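# Move the rope-reel pole onto the empty wall rack

## Task

Take the pole that carries the rope reel and put it on the wall rack that has no pole on it. At the end the pole must be fully seated in the slots of both brackets, and the reel must hang motionless. The robot must have released the pole and moved away. It must not tip over or be left leaning, or the task fails. The result only counts if it stays in place without the robot's help.

## Robot and tools

Robot: a wheeled base with two drive wheels and casters. It can drive forward or back and turn on the spot, but it cannot move sideways. A lifting column carries the head and two six-joint arms, each with a parallel gripper. Shoulder height is S = 0.90 m + column_m. Folded, as at the start, the robot is 0.73 m long, 0.62 m wide and S + 0.43 m tall, and its front edge is 0.40 m ahead of the column.

Frames: the base frame sits on the floor under the column, midway between the drive wheels, with x forward, y to the left and z up. left_hand and right_hand are reported in this frame. Each is the point where the fingers meet, and the fingertips reach 8 mm past it. The hand's z axis runs along the fingers and its y axis along the opening; quat_wxyz gives the finger direction. The odometry frame is the base frame as it was when the scene started.

execute_actions: "actions" holds one action, or none to just read the state and images. An action may contain these keys:
- base: exactly one of {"translate_m": d} or {"rotate_rad": d}. Both are offsets from where the base last measured itself, not poses. translate_m is in metres, -3 to 3, positive forward. rotate_rad is in radians, -3.2 to 3.2, positive to the left (counter-clockwise seen from above).
- joints: absolute targets, keyed by joint name. column_m 0 to 0.8 m. head_tilt_rad -0.61 to 1.308 (0 is about level; positive looks down). For each arm, left_ or right_ joint1_rad -2.879 to 2.879, joint2_rad 0 to 3.141, joint3_rad 0 to 3.019, joint4_rad -1.692 to 1.57, joint5_rad -1.57 to 1.57 (positive swings the hand to the robot's right), joint6_rad -2.094 to 2.094 (positive rolls clockwise seen from behind the hand). left_gripper_m and right_gripper_m set the fingertip gap, 0 (closed) to 0.093 m.
- speeds: optional caps on top speed for this action only. translate_m 0.05 to 0.8 m/s, rotate_rad 0.1 to 1 rad/s; the default is the highest value. A base move needing more than 8.667 s is refused.
The motions in one action start together. Any joint you leave out may still be driving toward its previous target. An unknown key or an out-of-range value gets the whole call refused. "cameras" picks the images returned: cam_head_left, cam_head_right, cam_left_wrist, cam_right_wrist, nav_camera, or all. Leave it out for all of them; an empty list returns none. Images are 896x504.

wait: seconds from 0 to 10. It commands nothing new and returns the state and images.
zoom_image: camera plus region [x0, y0, x1, y1] in that camera's pixels, measured from the top-left, at most 504x504, taken from the latest full image.
read_manual: section "licences" only.
finished_scene: scene, an integer 1 or 2. It ends the scene for good and reports success.

Arm geometry: with left_joint1_rad -1.57 (right arm +1.57) and joints 5 and 6 at 0, the arm swings in a vertical plane facing forward, 0.23 m to the side of the column. Let a = j2 - 0.35, b = 1.05 + j2 - j3 and c = b - j4; c = 1.57 means the fingers point straight down. The hand is then about 0.12 + 0.39 sin a + 0.38 cos b + 0.25 cos c m forward and S + 0.39 cos a - 0.38 sin b - 0.25 sin c m up. In practice the hand tends to sit up to about 5 cm lower and nearer the column, and about 12 cm with a heavy load; trust the reported hand position. An empty hand reaches about 1 m from the shoulder. To reach low, first set column_m to 0.3 with the fingers down, 0.45 to 0.5 m ahead, then lower the column. Below 0.4 m height the base housing blocks a hand less than 0.45 m ahead. Loads held with the fingers straight down: about 3.2 kg at 0.4 m ahead, 2 kg out to 0.6 m, 1 kg out to 0.8 m. A gripper holds about 2 to 6 kg. Target a gripper gap smaller than the object; "off_target" is then normal, and a gap reading 0.002 m or more above target means something is held. Fingers are 7 cm long and the hand body is 10 cm wide. Joint changes under about 0.03 rad (0.08 for joints 2 and 3) may not move the joint at all. Arm speed cannot be capped, so approach contacts in steps of about 0.05 rad.

Result lines: base_status and joint_status can say done (within tolerance), off_target, contact_stop (base or column only), time_out, not_followed, or limit_stop_at_motor_heat. "joint command not followed" with a "cause:" line means a safety check withheld arm targets because of nearness to the other arm, the robot's own body or something in the room. To clear it, back each joint of that action off by at least 0.05 rad, or drive away. on_its_own lists what this call did not command, and "held at" is a held target, not a measured position. base_odometry counts wheel turns only. When turned_by_wheels and turned_by_imu differ by more than about 4% and at least 0.05 rad, the base hit something or slipped. base_tilt is in degrees, forward and right positive. motor_effort covers the two wheels in percent, with the action's peak in brackets. wheel_motors_off = 1 means hard pushing has cut the wheels for 2 s. Motor temperatures lists each arm's joints; MOTOR HOT appears from 85 °C, and at 100 °C that arm drops what it holds (OVER-TEMPERATURE FAULT).

Avoid: arms striking or pressing each other; arms straining against obstacles (to relieve one, send back its reported positions); long wheel pushes. After a base contact_stop, back off 0.05 m before turning. The column halts when a hand touches down and will then only lower again after rising 0.2 m. Avoid dropping or swinging the pole, and release it before finishing.

Each tool is called after "Call:" as a command line: name --argument value for each argument, lists and objects as JSON in quotes; but a table of rows of numbers goes row by row, as --pt "numbers of a row", without its own name.

## Session

Call:
execute_actions --actions '[]' --cameras '["cam_head_left","nav_camera"]'

Scene clock: 0.00 s.
Motor temperatures (°C, as the motors report them): left_arm=[25 28 26 26 24 27] | right_arm=[24 24 25 27 27 26]
base_odometry: x=+0.000 y=+0.000 heading=+0.000 (m, m, rad; odometry frame)
turned_by_wheels: +0.000 (rad since the last result)
turned_by_imu: +0.000 (rad since the last result)
base_tilt: forward=+0.3 right=+0.1 (deg)
base_status: not commanded
joint_positions: column_m=+0.557 head_tilt_rad=+0.874 left_joint1_rad=-1.547 left_joint2_rad=+0.896 left_joint3_rad=+0.434 left_joint4_rad=-0.986 left_joint5_rad=-0.022 left_joint6_rad=-0.069 left_gripper_m=+0.095 right_joint1_rad=+1.566 right_joint2_rad=+0.850 right_joint3_rad=+0.366 right_joint4_rad=-0.931 right_joint5_rad=-0.028 right_joint6_rad=-0.020 right_gripper_m=+0.094
joint_status: not commanded
wheel_motors_off: 0
motor_effort: left_wheel=+1 right_wheel=+3 (%)
left_hand: x=+0.1520 y=+0.2334 z=+1.2581 quat_wxyz=(+0.445, +0.036, -0.894, -0.032) (m; base frame)
right_hand: x=+0.1335 y=-0.2216 z=+1.2600 quat_wxyz=(+0.431, +0.001, -0.902, -0.016) (m; base frame)
pictures: cam_head_left, nav_camera
Images, in order (width x height): cam_head_left 896x504, nav_camera 896x504.

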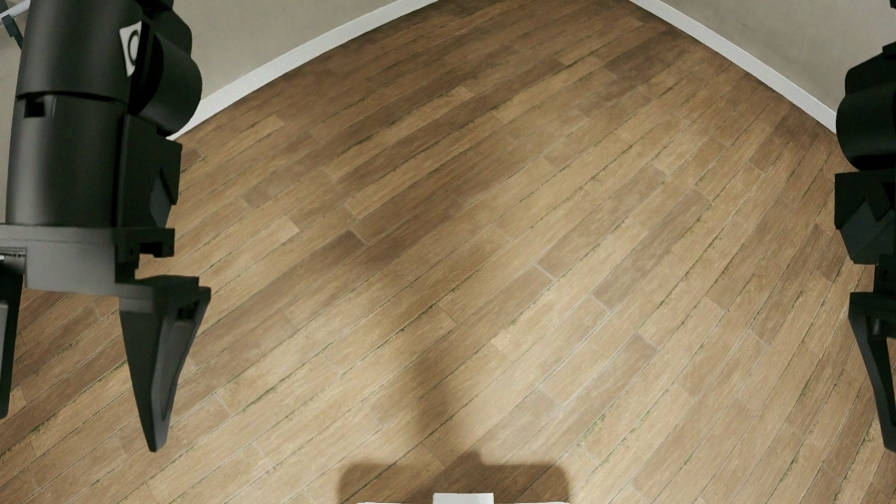

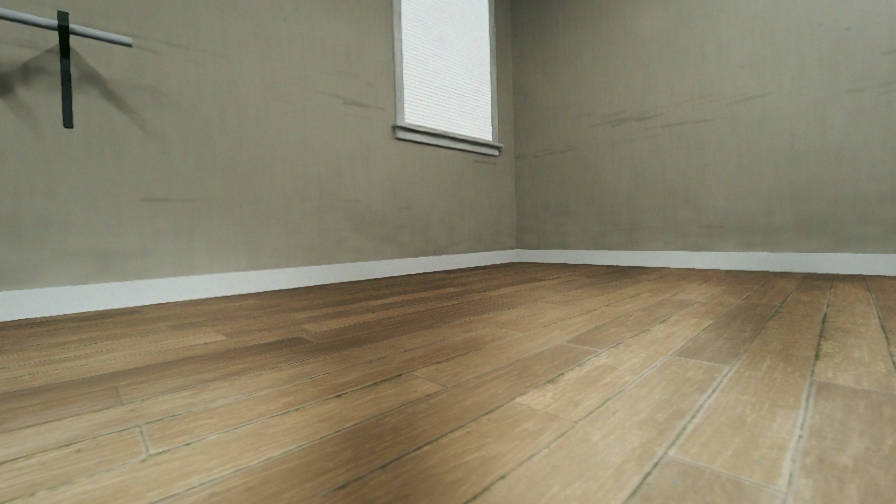

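Call:
execute_actions --actions '[{"base":{"rotate_rad":0.9},"joints":{"head_tilt_rad":0.2}}]' --cameras '["cam_head_left","nav_camera"]'

Scene clock: 3.47 s.
Motor temperatures (°C, as the motors report them): left_arm=[25 28 26 26 24 27] | right_arm=[24 24 25 27 27 26]
base_odometry: x=+0.000 y=+0.000 heading=+0.899 (m, m, rad; odometry frame)
turned_by_wheels: +0.899 (rad since the last result)
turned_by_imu: +0.888 (rad since the last result)
base_tilt: forward=+0.3 right=+0.2 (deg)
base_status: done
joint_positions: column_m=+0.557 head_tilt_rad=+0.220 left_joint1_rad=-1.547 left_joint2_rad=+0.896 left_joint3_rad=+0.434 left_joint4_rad=-0.986 left_joint5_rad=-0.022 left_joint6_rad=-0.069 left_gripper_m=+0.095 right_joint1_rad=+1.566 right_joint2_rad=+0.850 right_joint3_rad=+0.366 right_joint4_rad=-0.931 right_joint5_rad=-0.028 right_joint6_rad=-0.020 right_gripper_m=+0.094
joint_status: all done
wheel_motors_off: 0
motor_effort: left_wheel=-4(30) right_wheel=+5(36) (%)
left_hand: x=+0.1520 y=+0.2334 z=+1.2581 quat_wxyz=(+0.445, +0.036, -0.894, -0.032) (m; base frame)
right_hand: x=+0.1335 y=-0.2216 z=+1.2600 quat_wxyz=(+0.431, +0.001, -0.902, -0.016) (m; base frame)
pictures: cam_head_left, nav_camera
camera_calibration (this result's frames):
cam_head_left: T_world_to_cam=[[-0.0102386, -0.999929, 0.00603205, 0.0439817], [-0.295899, -0.00273251, -0.955215, 1.48935], [0.955164, -0.0115649, -0.29585, 0.341285], [0, 0, 0, 1]] pos_world=[0.115164, 0.0519952, 1.52335]
Images, in order (width x height): cam_head_left 896x504, nav_camera 896x504.

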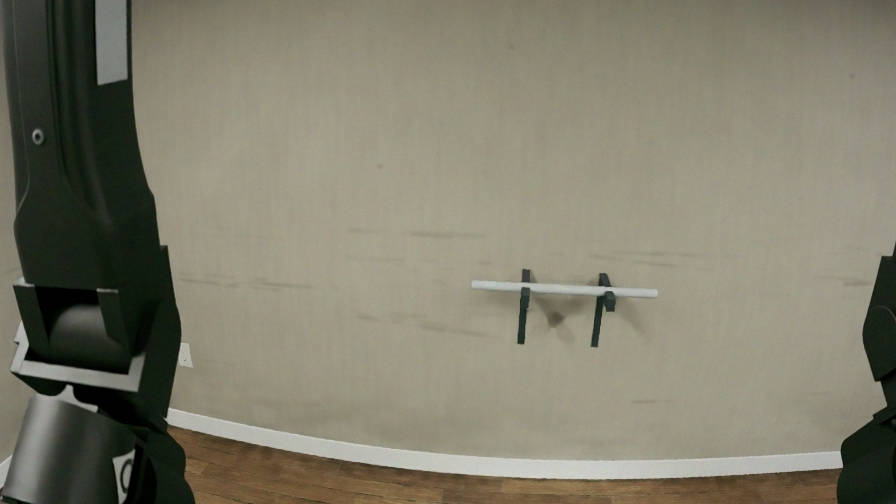

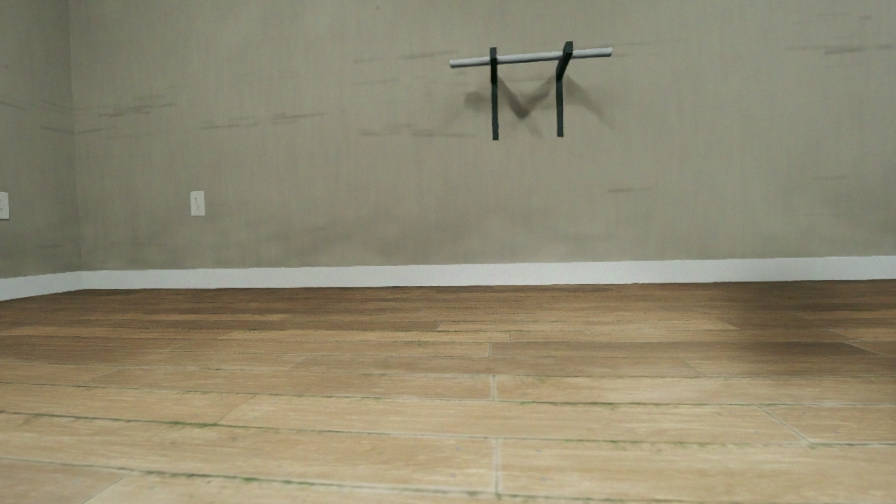

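This pole has no reel. Look around.

Call:
execute_actions --actions '[{"base":{"rotate_rad":1.6}}]' --cameras '["nav_camera"]'

Call:
execute_actions --actions '[{"base":{"rotate_rad":1.6}}]' --cameras '["nav_camera"]'

Scene clock: 7.83 s.
Motor temperatures (°C, as the motors report them): left_arm=[25 28 26 26 24 27] | right_arm=[24 24 25 27 27 26]
base_odometry: x=+0.000 y=+0.000 heading=+2.497 (m, m, rad; odometry frame)
turned_by_wheels: +1.599 (rad since the last result)
turned_by_imu: +1.586 (rad since the last result)
base_tilt: forward=+0.3 right=+0.1 (deg)
base_status: done
joint_positions: column_m=+0.557 head_tilt_rad=+0.220 left_joint1_rad=-1.547 left_joint2_rad=+0.896 left_joint3_rad=+0.434 left_joint4_rad=-0.986 left_joint5_rad=-0.022 left_joint6_rad=-0.069 left_gripper_m=+0.095 right_joint1_rad=+1.566 right_joint2_rad=+0.850 right_joint3_rad=+0.366 right_joint4_rad=-0.931 right_joint5_rad=-0.028 right_joint6_rad=-0.020 right_gripper_m=+0.094
joint_status: not commanded
wheel_motors_off: 0
motor_effort: left_wheel=-5(28) right_wheel=+5(24) (%)
left_hand: x=+0.1520 y=+0.2334 z=+1.2581 quat_wxyz=(+0.445, +0.036, -0.894, -0.032) (m; base frame)
right_hand: x=+0.1335 y=-0.2216 z=+1.2600 quat_wxyz=(+0.431, +0.001, -0.902, -0.016) (m; base frame)
pictures: nav_camera
Images, in order (width x height): nav_camera 896x504.

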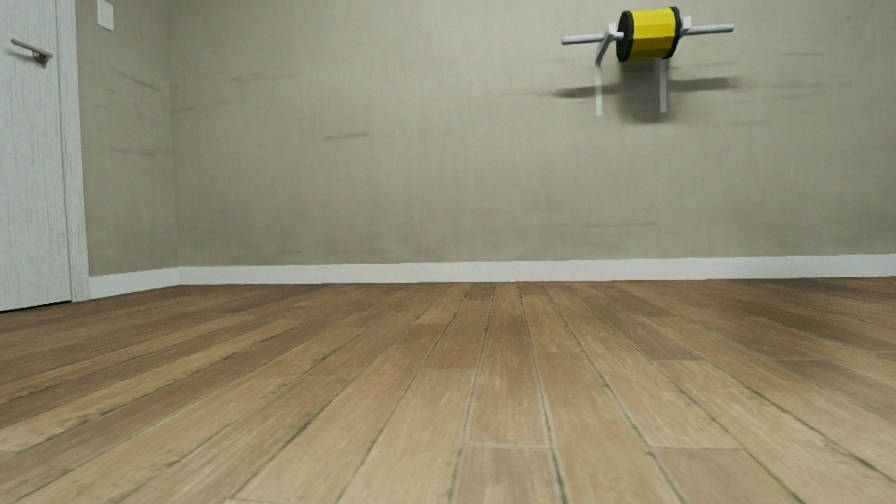

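Scene clock: 11.10 s.
Motor temperatures (°C, as the motors report them): left_arm=[25 29 26 26 24 27] | right_arm=[24 24 25 27 27 26]
base_odometry: x=+0.000 y=+0.000 heading=-2.187 (m, m, rad; odometry frame)
turned_by_wheels: +1.599 (rad since the last result)
turned_by_imu: +1.586 (rad since the last result)
base_tilt: forward=+0.2 right=+0.1 (deg)
base_status: done
joint_positions: column_m=+0.557 head_tilt_rad=+0.220 left_joint1_rad=-1.547 left_joint2_rad=+0.896 left_joint3_rad=+0.434 left_joint4_rad=-0.986 left_joint5_rad=-0.022 left_joint6_rad=-0.069 left_gripper_m=+0.095 right_joint1_rad=+1.566 right_joint2_rad=+0.850 right_joint3_rad=+0.366 right_joint4_rad=-0.931 right_joint5_rad=-0.028 right_joint6_rad=-0.020 right_gripper_m=+0.094
joint_status: not commanded
wheel_motors_off: 0
motor_effort: left_wheel=-4(25) right_wheel=+5(25) (%)
left_hand: x=+0.1520 y=+0.2334 z=+1.2581 quat_wxyz=(+0.445, +0.036, -0.894, -0.032) (m; base frame)
right_hand: x=+0.1335 y=-0.2216 z=+1.2600 quat_wxyz=(+0.431, +0.001, -0.902, -0.016) (m; base frame)
pictures: nav_camera
Images, in order (width x height): nav_camera 896x504.

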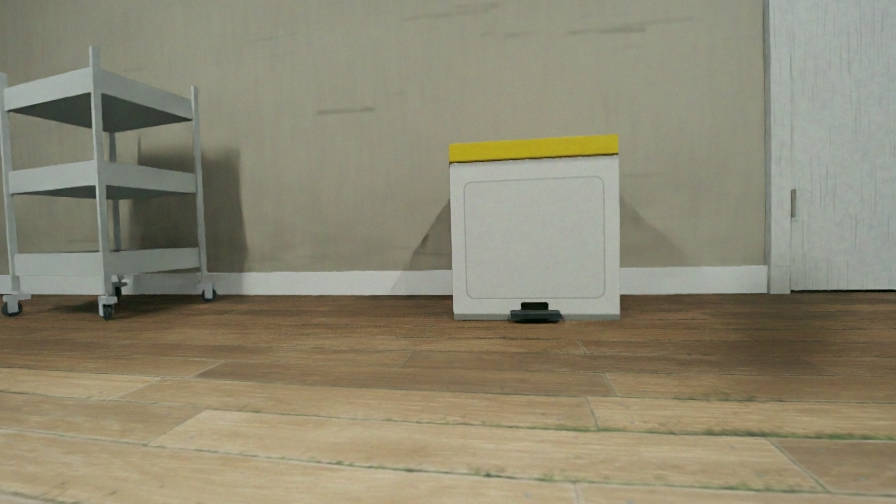

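Call:
execute_actions --actions '[{"base":{"rotate_rad":1.5}}]' --cameras '["nav_camera"]'

Scene clock: 15.47 s.
Motor temperatures (°C, as the motors report them): left_arm=[25 29 26 26 24 27] | right_arm=[24 24 25 28 27 26]
base_odometry: x=+0.000 y=+0.000 heading=-0.689 (m, m, rad; odometry frame)
turned_by_wheels: +1.499 (rad since the last result)
turned_by_imu: +1.486 (rad since the last result)
base_tilt: forward=+0.1 right=+0.2 (deg)
base_status: done
joint_positions: column_m=+0.557 head_tilt_rad=+0.220 left_joint1_rad=-1.547 left_joint2_rad=+0.896 left_joint3_rad=+0.434 left_joint4_rad=-0.986 left_joint5_rad=-0.022 left_joint6_rad=-0.069 left_gripper_m=+0.095 right_joint1_rad=+1.566 right_joint2_rad=+0.850 right_joint3_rad=+0.366 right_joint4_rad=-0.931 right_joint5_rad=-0.028 right_joint6_rad=-0.020 right_gripper_m=+0.094
joint_status: not commanded
wheel_motors_off: 0
motor_effort: left_wheel=-5(28) right_wheel=+5(25) (%)
left_hand: x=+0.1520 y=+0.2334 z=+1.2581 quat_wxyz=(+0.445, +0.036, -0.894, -0.032) (m; base frame)
right_hand: x=+0.1335 y=-0.2216 z=+1.2600 quat_wxyz=(+0.431, +0.001, -0.902, -0.016) (m; base frame)
pictures: nav_camera
Images, in order (width x height): nav_camera 896x504.

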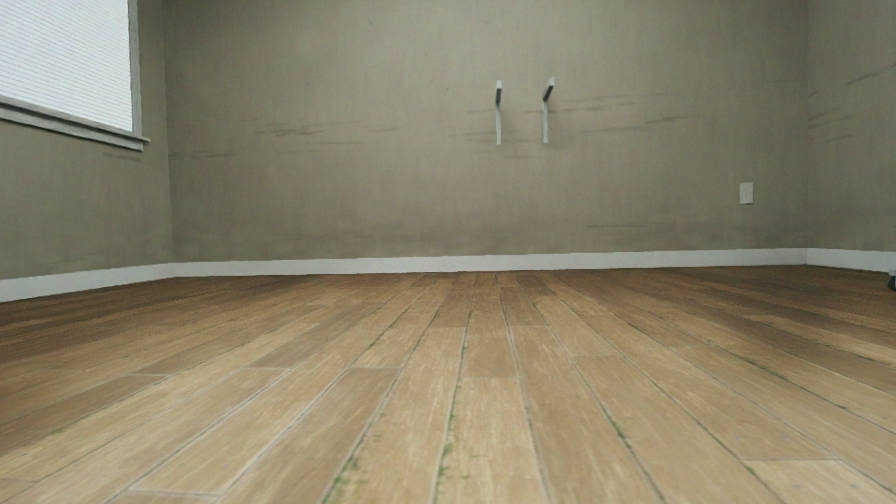

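Call:
execute_actions --actions '[{"base":{"rotate_rad":1.57}}]' --cameras '[]'

Call:
execute_actions --actions '[{"base":{"translate_m":0.85}}]' --cameras '[]'

Call:
execute_actions --actions '[{"base":{"rotate_rad":1.6}}]' --cameras '["nav_camera","cam_head_left"]'

Scene clock: 20.43 s.
Motor temperatures (°C, as the motors report them): left_arm=[25 29 26 26 24 27] | right_arm=[24 24 25 28 27 26]
base_odometry: x=+0.000 y=+0.000 heading=+0.881 (m, m, rad; odometry frame)
turned_by_wheels: +1.569 (rad since the last result)
turned_by_imu: +1.556 (rad since the last result)
base_tilt: forward=+0.1 right=+0.2 (deg)
base_status: done
joint_positions: column_m=+0.557 head_tilt_rad=+0.220 left_joint1_rad=-1.547 left_joint2_rad=+0.896 left_joint3_rad=+0.434 left_joint4_rad=-0.986 left_joint5_rad=-0.022 left_joint6_rad=-0.069 left_gripper_m=+0.095 right_joint1_rad=+1.566 right_joint2_rad=+0.850 right_joint3_rad=+0.366 right_joint4_rad=-0.931 right_joint5_rad=-0.028 right_joint6_rad=-0.020 right_gripper_m=+0.094
joint_status: not commanded
wheel_motors_off: 0
motor_effort: left_wheel=-5(28) right_wheel=+5(25) (%)
left_hand: x=+0.1520 y=+0.2334 z=+1.2581 quat_wxyz=(+0.445, +0.036, -0.894, -0.032) (m; base frame)
right_hand: x=+0.1335 y=-0.2216 z=+1.2600 quat_wxyz=(+0.431, +0.001, -0.902, -0.016) (m; base frame)
pictures: none
No camera images: the call's "cameras" was empty. Leave "cameras" out to get every camera's image.

Scene clock: 23.70 s.
Motor temperatures (°C, as the motors report them): left_arm=[25 29 26 26 24 27] | right_arm=[24 24 25 28 27 26]
base_odometry: x=+0.541 y=+0.656 heading=+0.881 (m, m, rad; odometry frame)
turned_by_wheels: +0.000 (rad since the last result)
turned_by_imu: -0.001 (rad since the last result)
base_tilt: forward=+0.2 right=+0.2 (deg)
base_status: done
joint_positions: column_m=+0.557 head_tilt_rad=+0.219 left_joint1_rad=-1.547 left_joint2_rad=+0.896 left_joint3_rad=+0.435 left_joint4_rad=-0.986 left_joint5_rad=-0.022 left_joint6_rad=-0.069 left_gripper_m=+0.095 right_joint1_rad=+1.566 right_joint2_rad=+0.849 right_joint3_rad=+0.367 right_joint4_rad=-0.931 right_joint5_rad=-0.028 right_joint6_rad=-0.020 right_gripper_m=+0.094
joint_status: not commanded
wheel_motors_off: 0
motor_effort: left_wheel=+0(45) right_wheel=+0(50) (%)
left_hand: x=+0.1526 y=+0.2334 z=+1.2579 quat_wxyz=(+0.445, +0.036, -0.894, -0.032) (m; base frame)
right_hand: x=+0.1344 y=-0.2216 z=+1.2598 quat_wxyz=(+0.430, +0.001, -0.903, -0.016) (m; base frame)
pictures: none
No camera images: the call's "cameras" was empty. Leave "cameras" out to get every camera's image.

Scene clock: 26.87 s.
Motor temperatures (°C, as the motors report them): left_arm=[25 29 26 26 24 27] | right_arm=[24 24 25 28 27 26]
base_odometry: x=+0.541 y=+0.656 heading=+2.480 (m, m, rad; odometry frame)
turned_by_wheels: +1.599 (rad since the last result)
turned_by_imu: +1.583 (rad since the last result)
base_tilt: forward=+0.2 right=+0.1 (deg)
base_status: done
joint_positions: column_m=+0.557 head_tilt_rad=+0.219 left_joint1_rad=-1.547 left_joint2_rad=+0.896 left_joint3_rad=+0.435 left_joint4_rad=-0.986 left_joint5_rad=-0.022 left_joint6_rad=-0.069 left_gripper_m=+0.095 right_joint1_rad=+1.566 right_joint2_rad=+0.849 right_joint3_rad=+0.367 right_joint4_rad=-0.931 right_joint5_rad=-0.028 right_joint6_rad=-0.020 right_gripper_m=+0.094
joint_status: not commanded
wheel_motors_off: 0
motor_effort: left_wheel=-6(48) right_wheel=+5(42) (%)
left_hand: x=+0.1526 y=+0.2334 z=+1.2579 quat_wxyz=(+0.445, +0.036, -0.894, -0.032) (m; base frame)
right_hand: x=+0.1344 y=-0.2216 z=+1.2598 quat_wxyz=(+0.430, +0.001, -0.903, -0.016) (m; base frame)
pictures: cam_head_left, nav_camera
camera_calibration (this result's frames):
cam_head_left: T_world_to_cam=[[-0.0102403, -0.999929, 0.00602917, 0.0439863], [-0.295631, -0.00273251, -0.955298, 1.48946], [0.955247, -0.0115649, -0.295582, 0.340866], [0, 0, 0, 1]] pos_world=[0.11517, 0.0519952, 1.52337]
Images, in order (width x height): cam_head_left 896x504, nav_camera 896x504.

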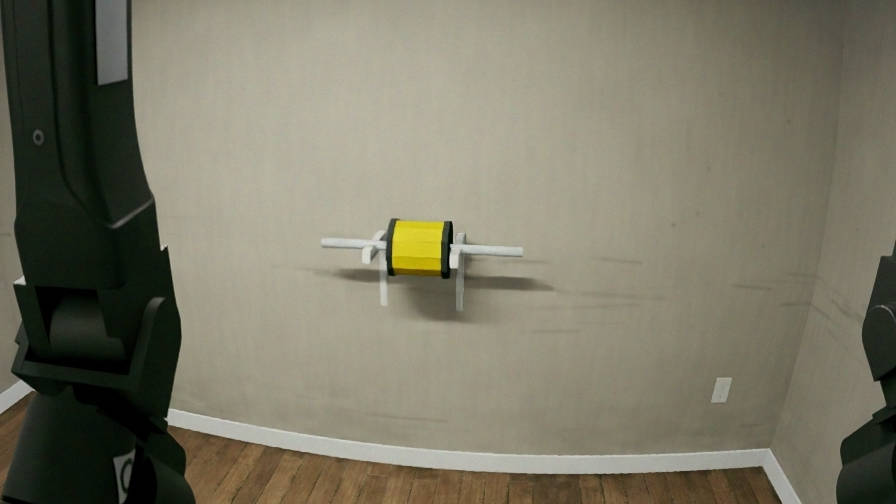

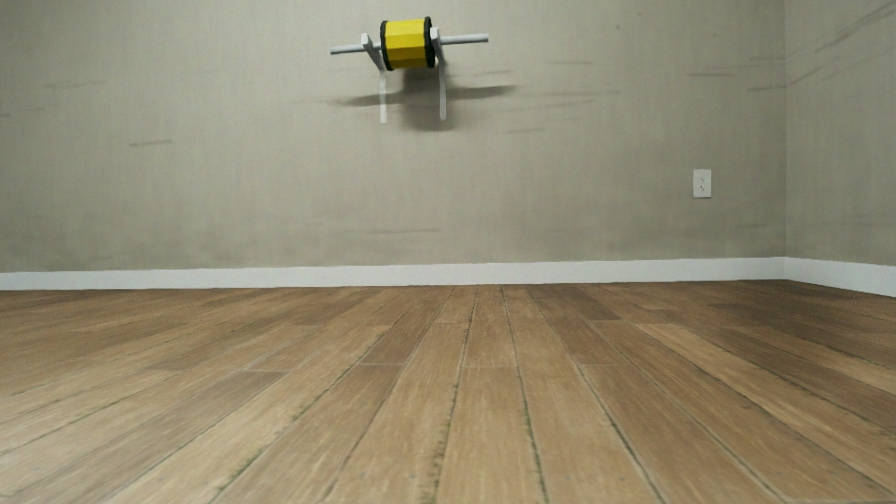

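Call:
execute_actions --actions '[{"base":{"rotate_rad":0.12},"joints":{"column_m":0.75,"left_joint1_rad":-1.57,"left_joint2_rad":0.95,"left_joint3_rad":0.86,"left_joint4_rad":-0.43,"left_joint5_rad":0,"left_joint6_rad":1.57,"right_joint1_rad":1.57,"right_joint2_rad":0.95,"right_joint3_rad":0.86,"right_joint4_rad":-0.43,"right_joint5_rad":0,"right_joint6_rad":1.57,"head_tilt_rad":0.7}}]' --cameras '[]'

Call:
execute_actions --actions '[{"base":{"translate_m":1.3}}]' --cameras '[]'

Call:
execute_actions --actions '[{"base":{"rotate_rad":-0.12}}]' --cameras '["cam_head_left","nav_camera"]'

Scene clock: 32.37 s.
Motor temperatures (°C, as the motors report them): left_arm=[25 29 26 26 24 27] | right_arm=[24 24 25 28 27 26]
base_odometry: x=+0.541 y=+0.656 heading=+2.598 (m, m, rad; odometry frame)
turned_by_wheels: +0.119 (rad since the last result)
turned_by_imu: +0.116 (rad since the last result)
base_tilt: forward=+0.2 right=+0.1 (deg)
base_status: done
joint_positions: column_m=+0.750 head_tilt_rad=+0.703 left_joint1_rad=-1.564 left_joint2_rad=+0.950 left_joint3_rad=+0.861 left_joint4_rad=-0.443 left_joint5_rad=-0.002 left_joint6_rad=+1.561 left_gripper_m=+0.095 right_joint1_rad=+1.566 right_joint2_rad=+0.943 right_joint3_rad=+0.866 right_joint4_rad=-0.429 right_joint5_rad=-0.004 right_joint6_rad=+1.560 right_gripper_m=+0.094
joint_status: all done
wheel_motors_off: 0
motor_effort: left_wheel=-7(24) right_wheel=+6(26) (%)
left_hand: x=+0.5010 y=+0.2277 z=+1.3765 quat_wxyz=(+0.006, -0.703, -0.712, +0.000) (m; base frame)
right_hand: x=+0.5095 y=-0.2271 z=+1.3800 quat_wxyz=(-0.006, -0.704, -0.710, -0.006) (m; base frame)
pictures: none
No camera images: the call's "cameras" was empty. Leave "cameras" out to get every camera's image.

Scene clock: 36.43 s.
Motor temperatures (°C, as the motors report them): left_arm=[25 29 26 26 24 27] | right_arm=[24 25 25 28 27 26]
base_odometry: x=-0.572 y=+1.327 heading=+2.599 (m, m, rad; odometry frame)
turned_by_wheels: +0.000 (rad since the last result)
turned_by_imu: -0.001 (rad since the last result)
base_tilt: forward=+0.2 right=+0.2 (deg)
base_status: done
joint_positions: column_m=+0.750 head_tilt_rad=+0.703 left_joint1_rad=-1.564 left_joint2_rad=+0.950 left_joint3_rad=+0.861 left_joint4_rad=-0.442 left_joint5_rad=-0.002 left_joint6_rad=+1.561 left_gripper_m=+0.095 right_joint1_rad=+1.566 right_joint2_rad=+0.943 right_joint3_rad=+0.865 right_joint4_rad=-0.429 right_joint5_rad=-0.004 right_joint6_rad=+1.560 right_gripper_m=+0.094
joint_status: not commanded
wheel_motors_off: 0
motor_effort: left_wheel=+1(53) right_wheel=+0(51) (%)
left_hand: x=+0.5014 y=+0.2277 z=+1.3765 quat_wxyz=(+0.005, -0.703, -0.712, +0.000) (m; base frame)
right_hand: x=+0.5089 y=-0.2271 z=+1.3798 quat_wxyz=(-0.006, -0.704, -0.710, -0.006) (m; base frame)
pictures: none
No camera images: the call's "cameras" was empty. Leave "cameras" out to get every camera's image.

Scene clock: 37.53 s.
Motor temperatures (°C, as the motors report them): left_arm=[25 29 26 26 24 27] | right_arm=[24 25 25 28 27 26]
base_odometry: x=-0.572 y=+1.327 heading=+2.481 (m, m, rad; odometry frame)
turned_by_wheels: -0.118 (rad since the last result)
turned_by_imu: -0.117 (rad since the last result)
base_tilt: forward=+0.2 right=+0.1 (deg)
base_status: done
joint_positions: column_m=+0.750 head_tilt_rad=+0.703 left_joint1_rad=-1.564 left_joint2_rad=+0.950 left_joint3_rad=+0.861 left_joint4_rad=-0.442 left_joint5_rad=-0.002 left_joint6_rad=+1.561 left_gripper_m=+0.095 right_joint1_rad=+1.566 right_joint2_rad=+0.943 right_joint3_rad=+0.865 right_joint4_rad=-0.429 right_joint5_rad=-0.004 right_joint6_rad=+1.560 right_gripper_m=+0.094
joint_status: not commanded
wheel_motors_off: 0
motor_effort: left_wheel=+0(34) right_wheel=-1(45) (%)
left_hand: x=+0.5014 y=+0.2277 z=+1.3765 quat_wxyz=(+0.005, -0.703, -0.712, +0.000) (m; base frame)
right_hand: x=+0.5089 y=-0.2271 z=+1.3798 quat_wxyz=(-0.006, -0.704, -0.710, -0.006) (m; base frame)
pictures: cam_head_left, nav_camera
camera_calibration (this result's frames):
cam_head_left: T_world_to_cam=[[-0.00625975, -0.999929, 0.0101009, 0.0355548], [-0.706113, -0.00273251, -0.708093, 1.26534], [0.708071, -0.0115649, -0.706046, 1.12283], [0, 0, 0, 1]] pos_world=[0.0986513, 0.0519952, 1.68839]
Images, in order (width x height): cam_head_left 896x504, nav_camera 896x504.

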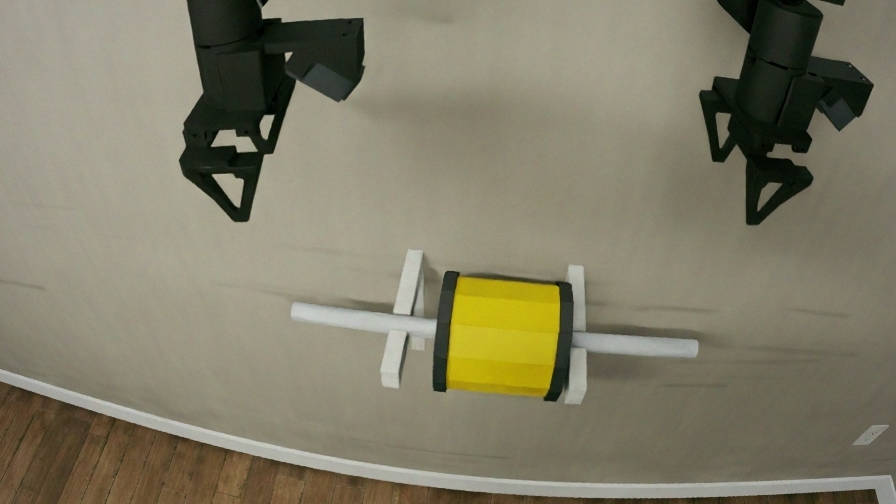

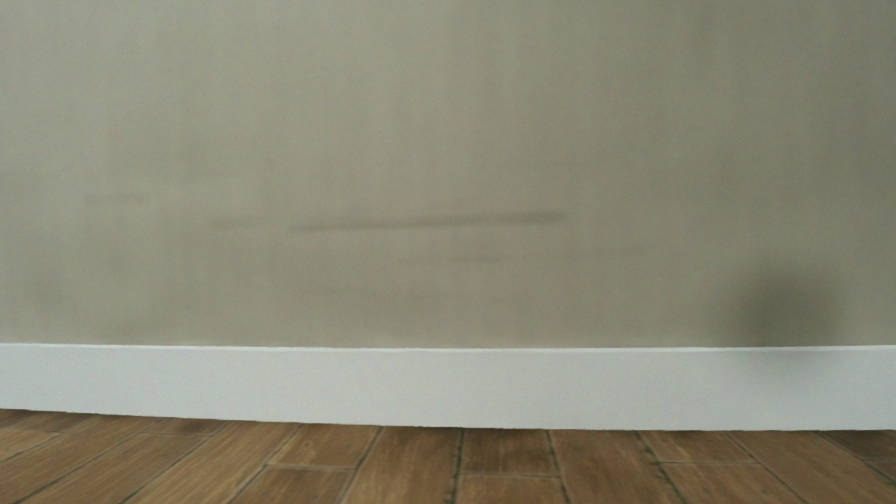

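Call:
execute_actions --actions '[{"joints":{"column_m":0.6}}]' --cameras '["cam_left_wrist","cam_right_wrist"]'

Scene clock: 41.43 s.
Motor temperatures (°C, as the motors report them): left_arm=[25 30 26 26 24 27] | right_arm=[24 25 25 27 27 26]
base_odometry: x=-0.572 y=+1.327 heading=+2.481 (m, m, rad; odometry frame)
turned_by_wheels: +0.000 (rad since the last result)
turned_by_imu: -0.001 (rad since the last result)
base_tilt: forward=+0.2 right=+0.2 (deg)
base_status: not commanded
joint_positions: column_m=+0.600 head_tilt_rad=+0.703 left_joint1_rad=-1.564 left_joint2_rad=+0.950 left_joint3_rad=+0.861 left_joint4_rad=-0.442 left_joint5_rad=-0.002 left_joint6_rad=+1.561 left_gripper_m=+0.095 right_joint1_rad=+1.566 right_joint2_rad=+0.943 right_joint3_rad=+0.865 right_joint4_rad=-0.429 right_joint5_rad=-0.004 right_joint6_rad=+1.560 right_gripper_m=+0.094
joint_status: all done
wheel_motors_off: 0
motor_effort: left_wheel=+5(5) right_wheel=-1(2) (%)
left_hand: x=+0.5014 y=+0.2277 z=+1.2266 quat_wxyz=(+0.005, -0.703, -0.712, +0.000) (m; base frame)
right_hand: x=+0.5089 y=-0.2271 z=+1.2299 quat_wxyz=(-0.006, -0.704, -0.710, -0.006) (m; base frame)
pictures: cam_left_wrist, cam_right_wrist
camera_calibration (this result's frames):
cam_left_wrist: T_world_to_cam=[[-0.999868, -0.0129412, 0.00981547, 0.488293], [-0.00464063, 0.806728, 0.590905, -0.901462], [-0.0155654, 0.590781, -0.806682, 0.988231], [0, 0, 0, 1]] pos_world=[0.499428, 0.149726, 1.32507]
cam_right_wrist: T_world_to_cam=[[-0.999957, -0.00786107, -0.00487419, 0.510983], [-0.00923197, 0.815759, 0.578318, -0.517026], [-0.000570031, 0.578338, -0.815797, 1.25572], [0, 0, 0, 1]] pos_world=[0.506903, -0.300442, 1.3259]
Images, in order (width x height): cam_left_wrist 896x504, cam_right_wrist 896x504.

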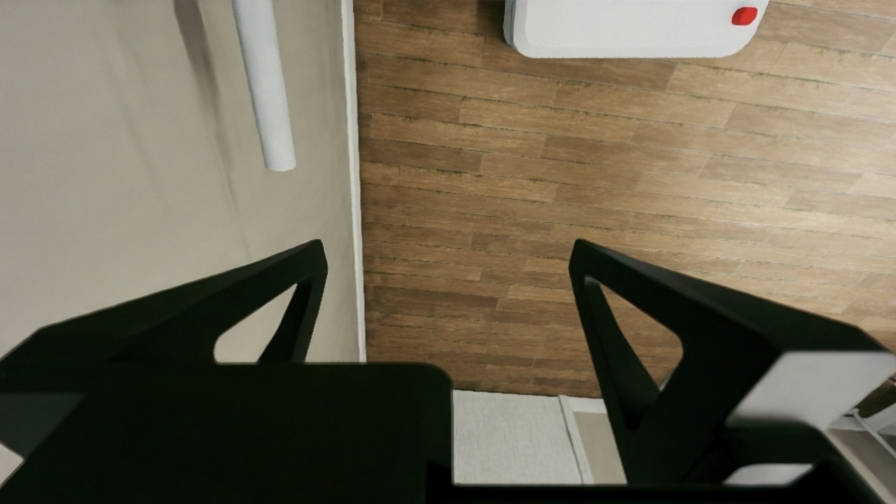

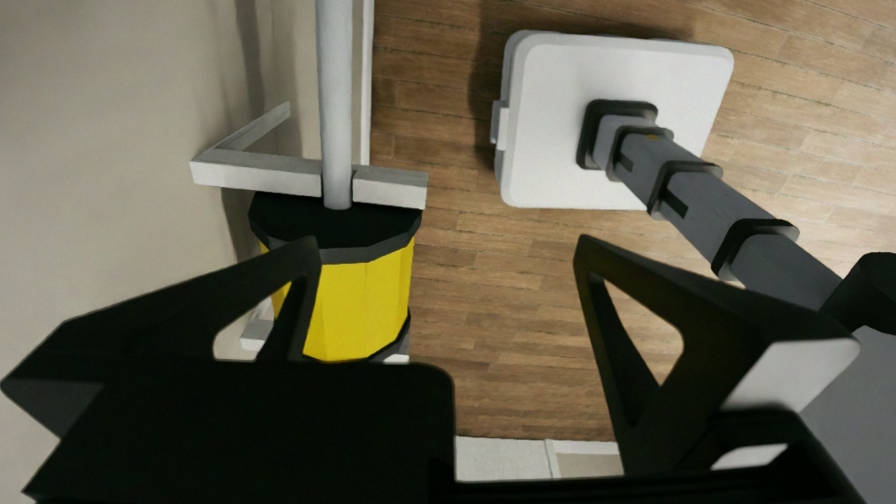

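Call:
execute_actions --actions '[{"base":{"rotate_rad":-0.08}}]' --cameras '[]'

Call:
execute_actions --actions '[{"base":{"translate_m":0.1},"joints":{"column_m":0.53}}]' --cameras '["cam_left_wrist","cam_right_wrist"]'

Scene clock: 43.83 s.
Motor temperatures (°C, as the motors report them): left_arm=[25 30 26 26 24 27] | right_arm=[24 25 25 27 27 26]
base_odometry: x=-0.572 y=+1.328 heading=+2.402 (m, m, rad; odometry frame)
turned_by_wheels: -0.078 (rad since the last result)
turned_by_imu: -0.077 (rad since the last result)
base_tilt: forward=+0.2 right=+0.1 (deg)
base_status: done
joint_positions: column_m=+0.600 head_tilt_rad=+0.703 left_joint1_rad=-1.565 left_joint2_rad=+0.950 left_joint3_rad=+0.861 left_joint4_rad=-0.442 left_joint5_rad=-0.002 left_joint6_rad=+1.561 left_gripper_m=+0.095 right_joint1_rad=+1.566 right_joint2_rad=+0.943 right_joint3_rad=+0.865 right_joint4_rad=-0.429 right_joint5_rad=-0.004 right_joint6_rad=+1.560 right_gripper_m=+0.094
joint_status: not commanded
wheel_motors_off: 0
motor_effort: left_wheel=+2(29) right_wheel=-1(53) (%)
left_hand: x=+0.5014 y=+0.2275 z=+1.2266 quat_wxyz=(+0.005, -0.703, -0.712, +0.000) (m; base frame)
right_hand: x=+0.5089 y=-0.2271 z=+1.2299 quat_wxyz=(-0.006, -0.704, -0.710, -0.006) (m; base frame)
pictures: none
No camera images: the call's "cameras" was empty. Leave "cameras" out to get every camera's image.

Scene clock: 45.33 s.
Motor temperatures (°C, as the motors report them): left_arm=[25 30 26 26 24 27] | right_arm=[24 25 25 27 27 26]
base_odometry: x=-0.646 y=+1.395 heading=+2.401 (m, m, rad; odometry frame)
turned_by_wheels: -0.001 (rad since the last result)
turned_by_imu: -0.002 (rad since the last result)
base_tilt: forward=+0.2 right=+0.1 (deg)
base_status: done
joint_positions: column_m=+0.530 head_tilt_rad=+0.703 left_joint1_rad=-1.565 left_joint2_rad=+0.950 left_joint3_rad=+0.861 left_joint4_rad=-0.442 left_joint5_rad=-0.002 left_joint6_rad=+1.561 left_gripper_m=+0.095 right_joint1_rad=+1.566 right_joint2_rad=+0.944 right_joint3_rad=+0.865 right_joint4_rad=-0.429 right_joint5_rad=-0.004 right_joint6_rad=+1.560 right_gripper_m=+0.094
joint_status: all done
wheel_motors_off: 0
motor_effort: left_wheel=-2(39) right_wheel=+2(51) (%)
left_hand: x=+0.5014 y=+0.2275 z=+1.1566 quat_wxyz=(+0.005, -0.703, -0.712, +0.000) (m; base frame)
right_hand: x=+0.5085 y=-0.2271 z=+1.1597 quat_wxyz=(-0.006, -0.704, -0.710, -0.005) (m; base frame)
pictures: cam_left_wrist, cam_right_wrist
camera_calibration (this result's frames):
cam_left_wrist: T_world_to_cam=[[-0.999871, -0.0127463, 0.00982343, 0.488925], [-0.00448964, 0.807149, 0.59033, -0.859423], [-0.0154535, 0.59021, -0.807102, 0.932474], [0, 0, 0, 1]] pos_world=[0.499414, 0.149559, 1.25514]
cam_right_wrist: T_world_to_cam=[[-0.999961, -0.00785324, -0.00410736, 0.509425], [-0.00878254, 0.815979, 0.578015, -0.476207], [-0.00118777, 0.578028, -0.816016, 1.19898], [0, 0, 0, 1]] pos_world=[0.506647, -0.300471, 1.25574]
Images, in order (width x height): cam_left_wrist 896x504, cam_right_wrist 896x504.

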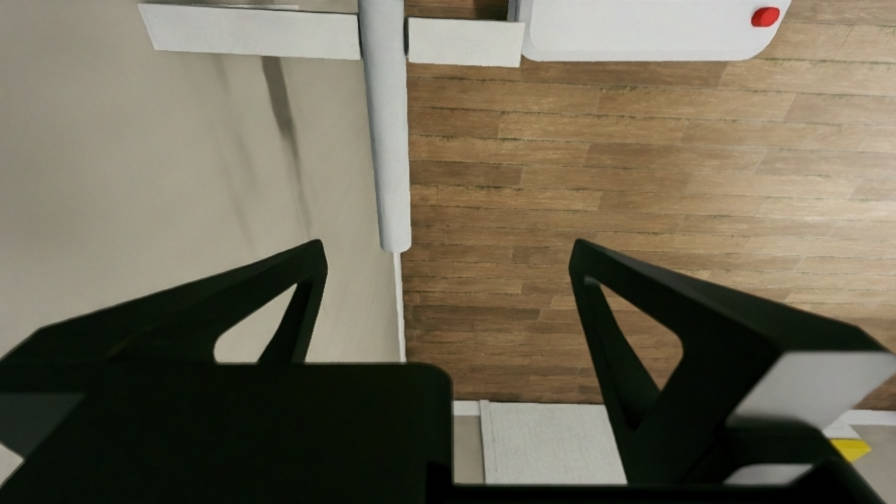

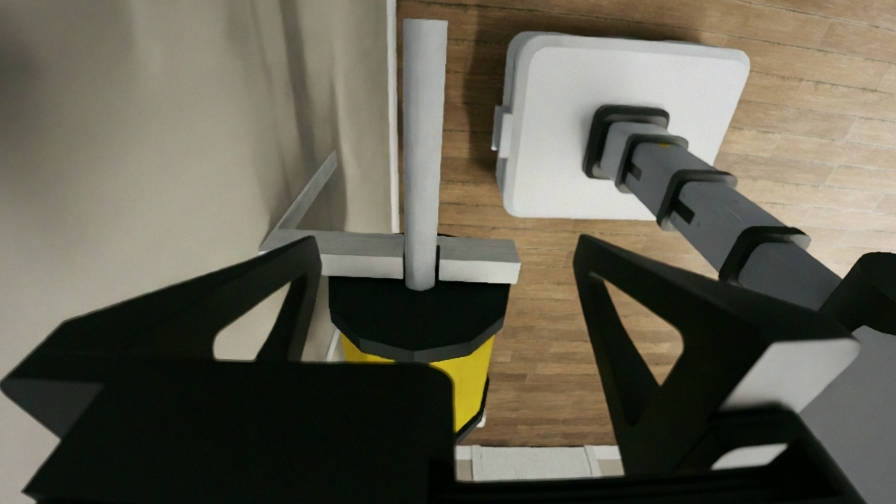

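Good enough; lower and grip.

Call:
execute_actions --actions '[{"base":{"translate_m":0.015},"joints":{"column_m":0.46}}]' --cameras '[]'

Call:
execute_actions --actions '[{"joints":{"left_gripper_m":0,"right_gripper_m":0}}]' --cameras '[]'

Call:
execute_actions --actions '[{"joints":{"column_m":0.62}}]' --cameras '["cam_head_left"]'

Scene clock: 47.87 s.
Motor temperatures (°C, as the motors report them): left_arm=[25 30 26 26 24 27] | right_arm=[24 25 26 27 27 26]
base_odometry: x=-0.657 y=+1.405 heading=+2.400 (m, m, rad; odometry frame)
turned_by_wheels: -0.001 (rad since the last result)
turned_by_imu: -0.002 (rad since the last result)
base_tilt: forward=+0.2 right=+0.2 (deg)
base_status: done
joint_positions: column_m=+0.460 head_tilt_rad=+0.703 left_joint1_rad=-1.565 left_joint2_rad=+0.950 left_joint3_rad=+0.861 left_joint4_rad=-0.441 left_joint5_rad=-0.002 left_joint6_rad=+1.562 left_gripper_m=+0.095 right_joint1_rad=+1.566 right_joint2_rad=+0.944 right_joint3_rad=+0.865 right_joint4_rad=-0.429 right_joint5_rad=-0.004 right_joint6_rad=+1.560 right_gripper_m=+0.094
joint_status: all done
wheel_motors_off: 0
motor_effort: left_wheel=-1(36) right_wheel=+2(38) (%)
left_hand: x=+0.5017 y=+0.2275 z=+1.0868 quat_wxyz=(+0.005, -0.703, -0.711, +0.000) (m; base frame)
right_hand: x=+0.5084 y=-0.2271 z=+1.0896 quat_wxyz=(-0.006, -0.704, -0.710, -0.005) (m; base frame)
pictures: none
No camera images: the call's "cameras" was empty. Leave "cameras" out to get every camera's image.

Scene clock: 48.60 s.
Motor temperatures (°C, as the motors report them): left_arm=[25 30 26 26 24 27] | right_arm=[24 25 26 27 27 26]
base_odometry: x=-0.657 y=+1.405 heading=+2.400 (m, m, rad; odometry frame)
turned_by_wheels: +0.000 (rad since the last result)
turned_by_imu: +0.000 (rad since the last result)
base_tilt: forward=+0.1 right=+0.1 (deg)
base_status: not commanded
joint_positions: column_m=+0.460 head_tilt_rad=+0.703 left_joint1_rad=-1.565 left_joint2_rad=+0.950 left_joint3_rad=+0.861 left_joint4_rad=-0.441 left_joint5_rad=-0.002 left_joint6_rad=+1.562 left_gripper_m=+0.001 right_joint1_rad=+1.566 right_joint2_rad=+0.944 right_joint3_rad=+0.865 right_joint4_rad=-0.429 right_joint5_rad=-0.004 right_joint6_rad=+1.560 right_gripper_m=+0.000
joint_status: all done
wheel_motors_off: 0
motor_effort: left_wheel=-1(1) right_wheel=+2(3) (%)
left_hand: x=+0.5017 y=+0.2275 z=+1.0868 quat_wxyz=(+0.005, -0.703, -0.711, +0.000) (m; base frame)
right_hand: x=+0.5084 y=-0.2271 z=+1.0896 quat_wxyz=(-0.006, -0.704, -0.710, -0.005) (m; base frame)
pictures: none
No camera images: the call's "cameras" was empty. Leave "cameras" out to get every camera's image.

Scene clock: 51.27 s.
Motor temperatures (°C, as the motors report them): left_arm=[25 30 26 26 24 27] | right_arm=[24 25 26 27 27 26]
base_odometry: x=-0.657 y=+1.405 heading=+2.400 (m, m, rad; odometry frame)
turned_by_wheels: +0.000 (rad since the last result)
turned_by_imu: -0.001 (rad since the last result)
base_tilt: forward=+0.2 right=+0.1 (deg)
base_status: not commanded
joint_positions: column_m=+0.620 head_tilt_rad=+0.703 left_joint1_rad=-1.565 left_joint2_rad=+0.950 left_joint3_rad=+0.861 left_joint4_rad=-0.441 left_joint5_rad=-0.002 left_joint6_rad=+1.562 left_gripper_m=+0.001 right_joint1_rad=+1.566 right_joint2_rad=+0.944 right_joint3_rad=+0.865 right_joint4_rad=-0.429 right_joint5_rad=-0.004 right_joint6_rad=+1.560 right_gripper_m=+0.000
joint_status: all done
wheel_motors_off: 0
motor_effort: left_wheel=-2(2) right_wheel=+3(2) (%)
left_hand: x=+0.5017 y=+0.2275 z=+1.2466 quat_wxyz=(+0.005, -0.703, -0.711, +0.000) (m; base frame)
right_hand: x=+0.5083 y=-0.2271 z=+1.2493 quat_wxyz=(-0.006, -0.704, -0.710, -0.005) (m; base frame)
pictures: cam_head_left
camera_calibration (this result's frames):
cam_head_left: T_world_to_cam=[[-0.00625846, -0.999929, 0.0101017, 0.0368665], [-0.706204, -0.00273251, -0.708003, 1.17315], [0.707981, -0.0115649, -0.706137, 1.0312], [0, 0, 0, 1]] pos_world=[0.0986452, 0.0519952, 1.55838]
Images, in order (width x height): cam_head_left 896x504.

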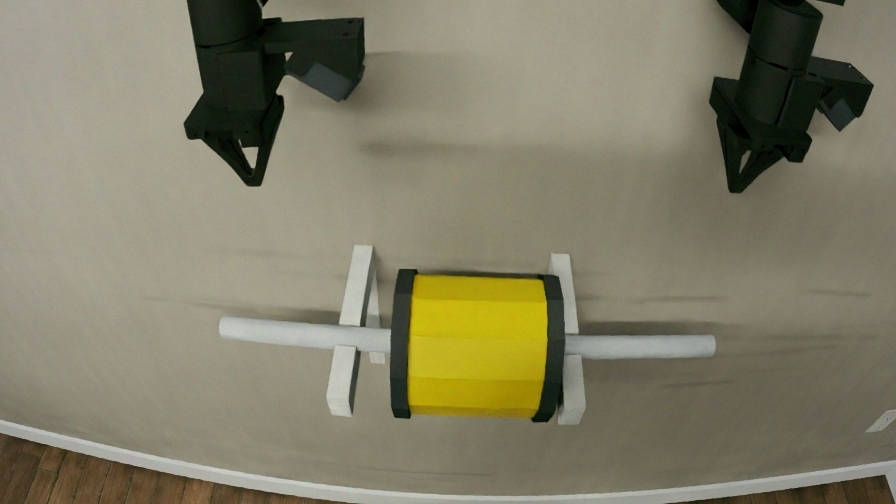

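Missed; pole is lower.

Call:
execute_actions --actions '[{"joints":{"column_m":0.4,"left_gripper_m":0.09,"right_gripper_m":0.09}}]' --cameras '["cam_head_left","cam_left_wrist"]'

Scene clock: 55.43 s.
Motor temperatures (°C, as the motors report them): left_arm=[25 30 26 26 24 27] | right_arm=[24 25 26 27 27 26]
base_odometry: x=-0.657 y=+1.405 heading=+2.400 (m, m, rad; odometry frame)
turned_by_wheels: +0.000 (rad since the last result)
turned_by_imu: -0.001 (rad since the last result)
base_tilt: forward=+0.2 right=+0.1 (deg)
base_status: not commanded
joint_positions: column_m=+0.400 head_tilt_rad=+0.703 left_joint1_rad=-1.565 left_joint2_rad=+0.950 left_joint3_rad=+0.861 left_joint4_rad=-0.441 left_joint5_rad=-0.002 left_joint6_rad=+1.562 left_gripper_m=+0.090 right_joint1_rad=+1.566 right_joint2_rad=+0.944 right_joint3_rad=+0.865 right_joint4_rad=-0.429 right_joint5_rad=-0.004 right_joint6_rad=+1.560 right_gripper_m=+0.090
joint_status: all done
wheel_motors_off: 0
motor_effort: left_wheel=-1(1) right_wheel=+3(2) (%)
left_hand: x=+0.5017 y=+0.2275 z=+1.0268 quat_wxyz=(+0.005, -0.703, -0.711, +0.000) (m; base frame)
right_hand: x=+0.5083 y=-0.2271 z=+1.0294 quat_wxyz=(-0.006, -0.704, -0.710, -0.005) (m; base frame)
pictures: cam_head_left, cam_left_wrist
camera_calibration (this result's frames):
cam_head_left: T_world_to_cam=[[-0.00625846, -0.999929, 0.0101017, 0.0390875], [-0.706204, -0.00273251, -0.708003, 1.01749], [0.707981, -0.0115649, -0.706137, 0.875947], [0, 0, 0, 1]] pos_world=[0.0986452, 0.0519952, 1.33853]
cam_left_wrist: T_world_to_cam=[[-0.999886, -0.012359, 0.00868178, 0.491586], [-0.00485104, 0.807151, 0.590326, -0.782565], [-0.0143033, 0.590216, -0.807118, 0.827093], [0, 0, 0, 1]] pos_world=[0.499564, 0.14956, 1.12526]
Images, in order (width x height): cam_head_left 896x504, cam_left_wrist 896x504.

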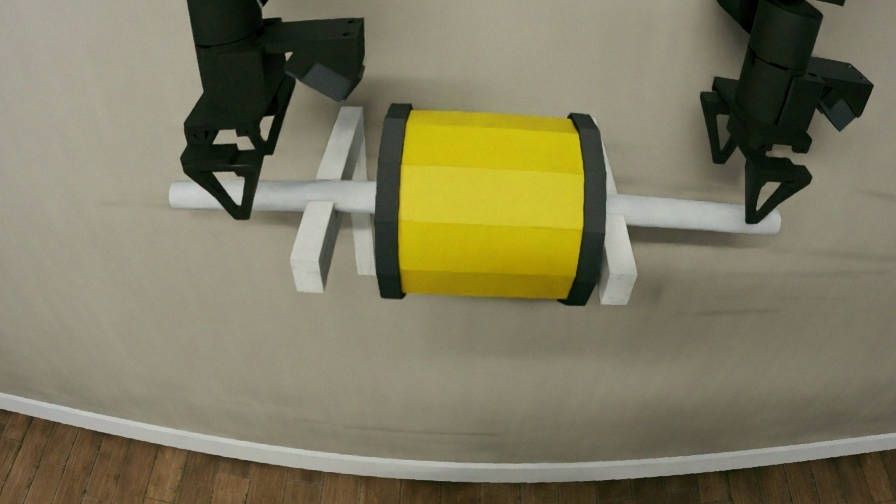

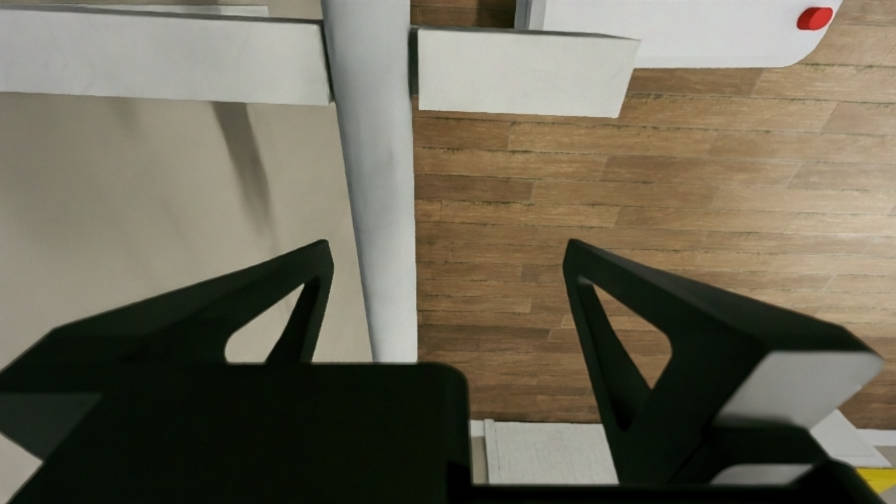

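Call:
execute_actions --actions '[{"base":{"rotate_rad":0.04},"joints":{"column_m":0.37}}]' --cameras '[]'

Call:
execute_actions --actions '[{"joints":{"left_gripper_m":0,"right_gripper_m":0}}]' --cameras '[]'

Call:
execute_actions --actions '[{"joints":{"column_m":0.52}}]' --cameras '["cam_head_left"]'

Scene clock: 57.60 s.
Motor temperatures (°C, as the motors report them): left_arm=[25 30 26 26 24 27] | right_arm=[24 25 26 27 27 26]
base_odometry: x=-0.657 y=+1.405 heading=+2.438 (m, m, rad; odometry frame)
turned_by_wheels: +0.038 (rad since the last result)
turned_by_imu: +0.037 (rad since the last result)
base_tilt: forward=+0.2 right=+0.2 (deg)
base_status: done
joint_positions: column_m=+0.370 head_tilt_rad=+0.703 left_joint1_rad=-1.565 left_joint2_rad=+0.940 left_joint3_rad=+0.861 left_joint4_rad=-0.440 left_joint5_rad=-0.002 left_joint6_rad=+1.562 left_gripper_m=+0.090 right_joint1_rad=+1.566 right_joint2_rad=+0.945 right_joint3_rad=+0.865 right_joint4_rad=-0.429 right_joint5_rad=-0.003 right_joint6_rad=+1.560 right_gripper_m=+0.090
joint_status: all done
wheel_motors_off: 0
motor_effort: left_wheel=+0(34) right_wheel=+1(35) (%)
left_hand: x=+0.5047 y=+0.2275 z=+1.0005 quat_wxyz=(+0.001, -0.703, -0.711, -0.004) (m; base frame)
right_hand: x=+0.5082 y=-0.2272 z=+0.9993 quat_wxyz=(-0.006, -0.704, -0.710, -0.005) (m; base frame)
pictures: none
No camera images: the call's "cameras" was empty. Leave "cameras" out to get every camera's image.

Scene clock: 58.47 s.
Motor temperatures (°C, as the motors report them): left_arm=[25 30 27 26 24 27] | right_arm=[24 25 26 27 27 26]
base_odometry: x=-0.657 y=+1.405 heading=+2.438 (m, m, rad; odometry frame)
turned_by_wheels: +0.000 (rad since the last result)
turned_by_imu: +0.000 (rad since the last result)
base_tilt: forward=+0.1 right=+0.1 (deg)
base_status: not commanded
joint_positions: column_m=+0.370 head_tilt_rad=+0.703 left_joint1_rad=-1.565 left_joint2_rad=+0.940 left_joint3_rad=+0.864 left_joint4_rad=-0.428 left_joint5_rad=-0.002 left_joint6_rad=+1.562 left_gripper_m=+0.001 right_joint1_rad=+1.566 right_joint2_rad=+0.924 right_joint3_rad=+0.861 right_joint4_rad=-0.441 right_joint5_rad=-0.002 right_joint6_rad=+1.568 right_gripper_m=+0.000
joint_status: all done
wheel_motors_off: 0
motor_effort: left_wheel=-3(4) right_wheel=+4(7) (%)
left_hand: x=+0.5092 y=+0.2275 z=+1.0010 quat_wxyz=(-0.004, -0.703, -0.711, -0.009) (m; base frame)
right_hand: x=+0.5088 y=-0.2274 z=+1.0067 quat_wxyz=(-0.008, -0.707, -0.707, -0.006) (m; base frame)
pictures: none
No camera images: the call's "cameras" was empty. Leave "cameras" out to get every camera's image.

Scene clock: 61.00 s.
Motor temperatures (°C, as the motors report them): left_arm=[25 30 27 26 24 27] | right_arm=[24 25 26 27 27 26]
base_odometry: x=-0.657 y=+1.405 heading=+2.438 (m, m, rad; odometry frame)
turned_by_wheels: +0.000 (rad since the last result)
turned_by_imu: -0.001 (rad since the last result)
base_tilt: forward=+0.2 right=+0.2 (deg)
base_status: not commanded
joint_positions: column_m=+0.520 head_tilt_rad=+0.703 left_joint1_rad=-1.565 left_joint2_rad=+0.940 left_joint3_rad=+0.864 left_joint4_rad=-0.428 left_joint5_rad=-0.002 left_joint6_rad=+1.562 left_gripper_m=+0.001 right_joint1_rad=+1.566 right_joint2_rad=+0.944 right_joint3_rad=+0.861 right_joint4_rad=-0.441 right_joint5_rad=-0.002 right_joint6_rad=+1.568 right_gripper_m=+0.000
joint_status: all done
wheel_motors_off: 0
motor_effort: left_wheel=-3(2) right_wheel=+3(4) (%)
left_hand: x=+0.5091 y=+0.2275 z=+1.1507 quat_wxyz=(-0.004, -0.703, -0.711, -0.009) (m; base frame)
right_hand: x=+0.5033 y=-0.2275 z=+1.1487 quat_wxyz=(-0.001, -0.707, -0.707, +0.001) (m; base frame)
pictures: cam_head_left
camera_calibration (this result's frames):
cam_head_left: T_world_to_cam=[[-0.00625844, -0.999929, 0.0101018, 0.0378766], [-0.706205, -0.00273251, -0.708002, 1.10235], [0.70798, -0.0115649, -0.706138, 0.960588], [0, 0, 0, 1]] pos_world=[0.0986451, 0.0519952, 1.45839]
Images, in order (width x height): cam_head_left 896x504.

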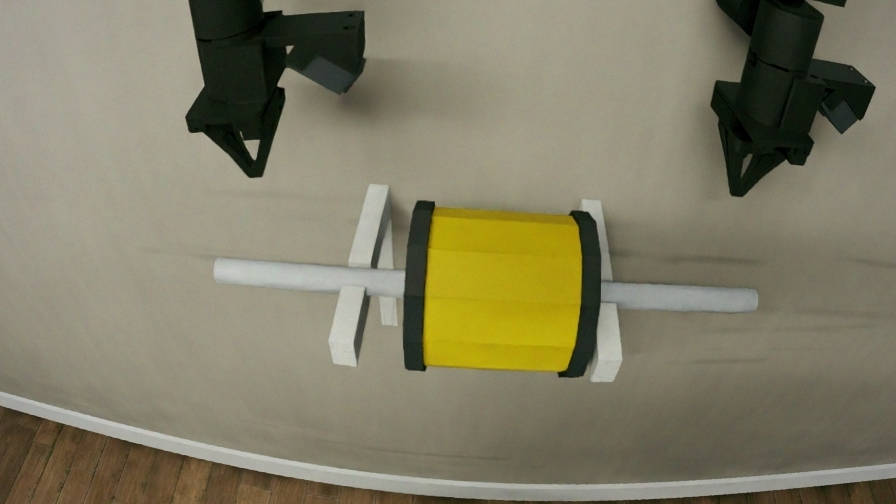

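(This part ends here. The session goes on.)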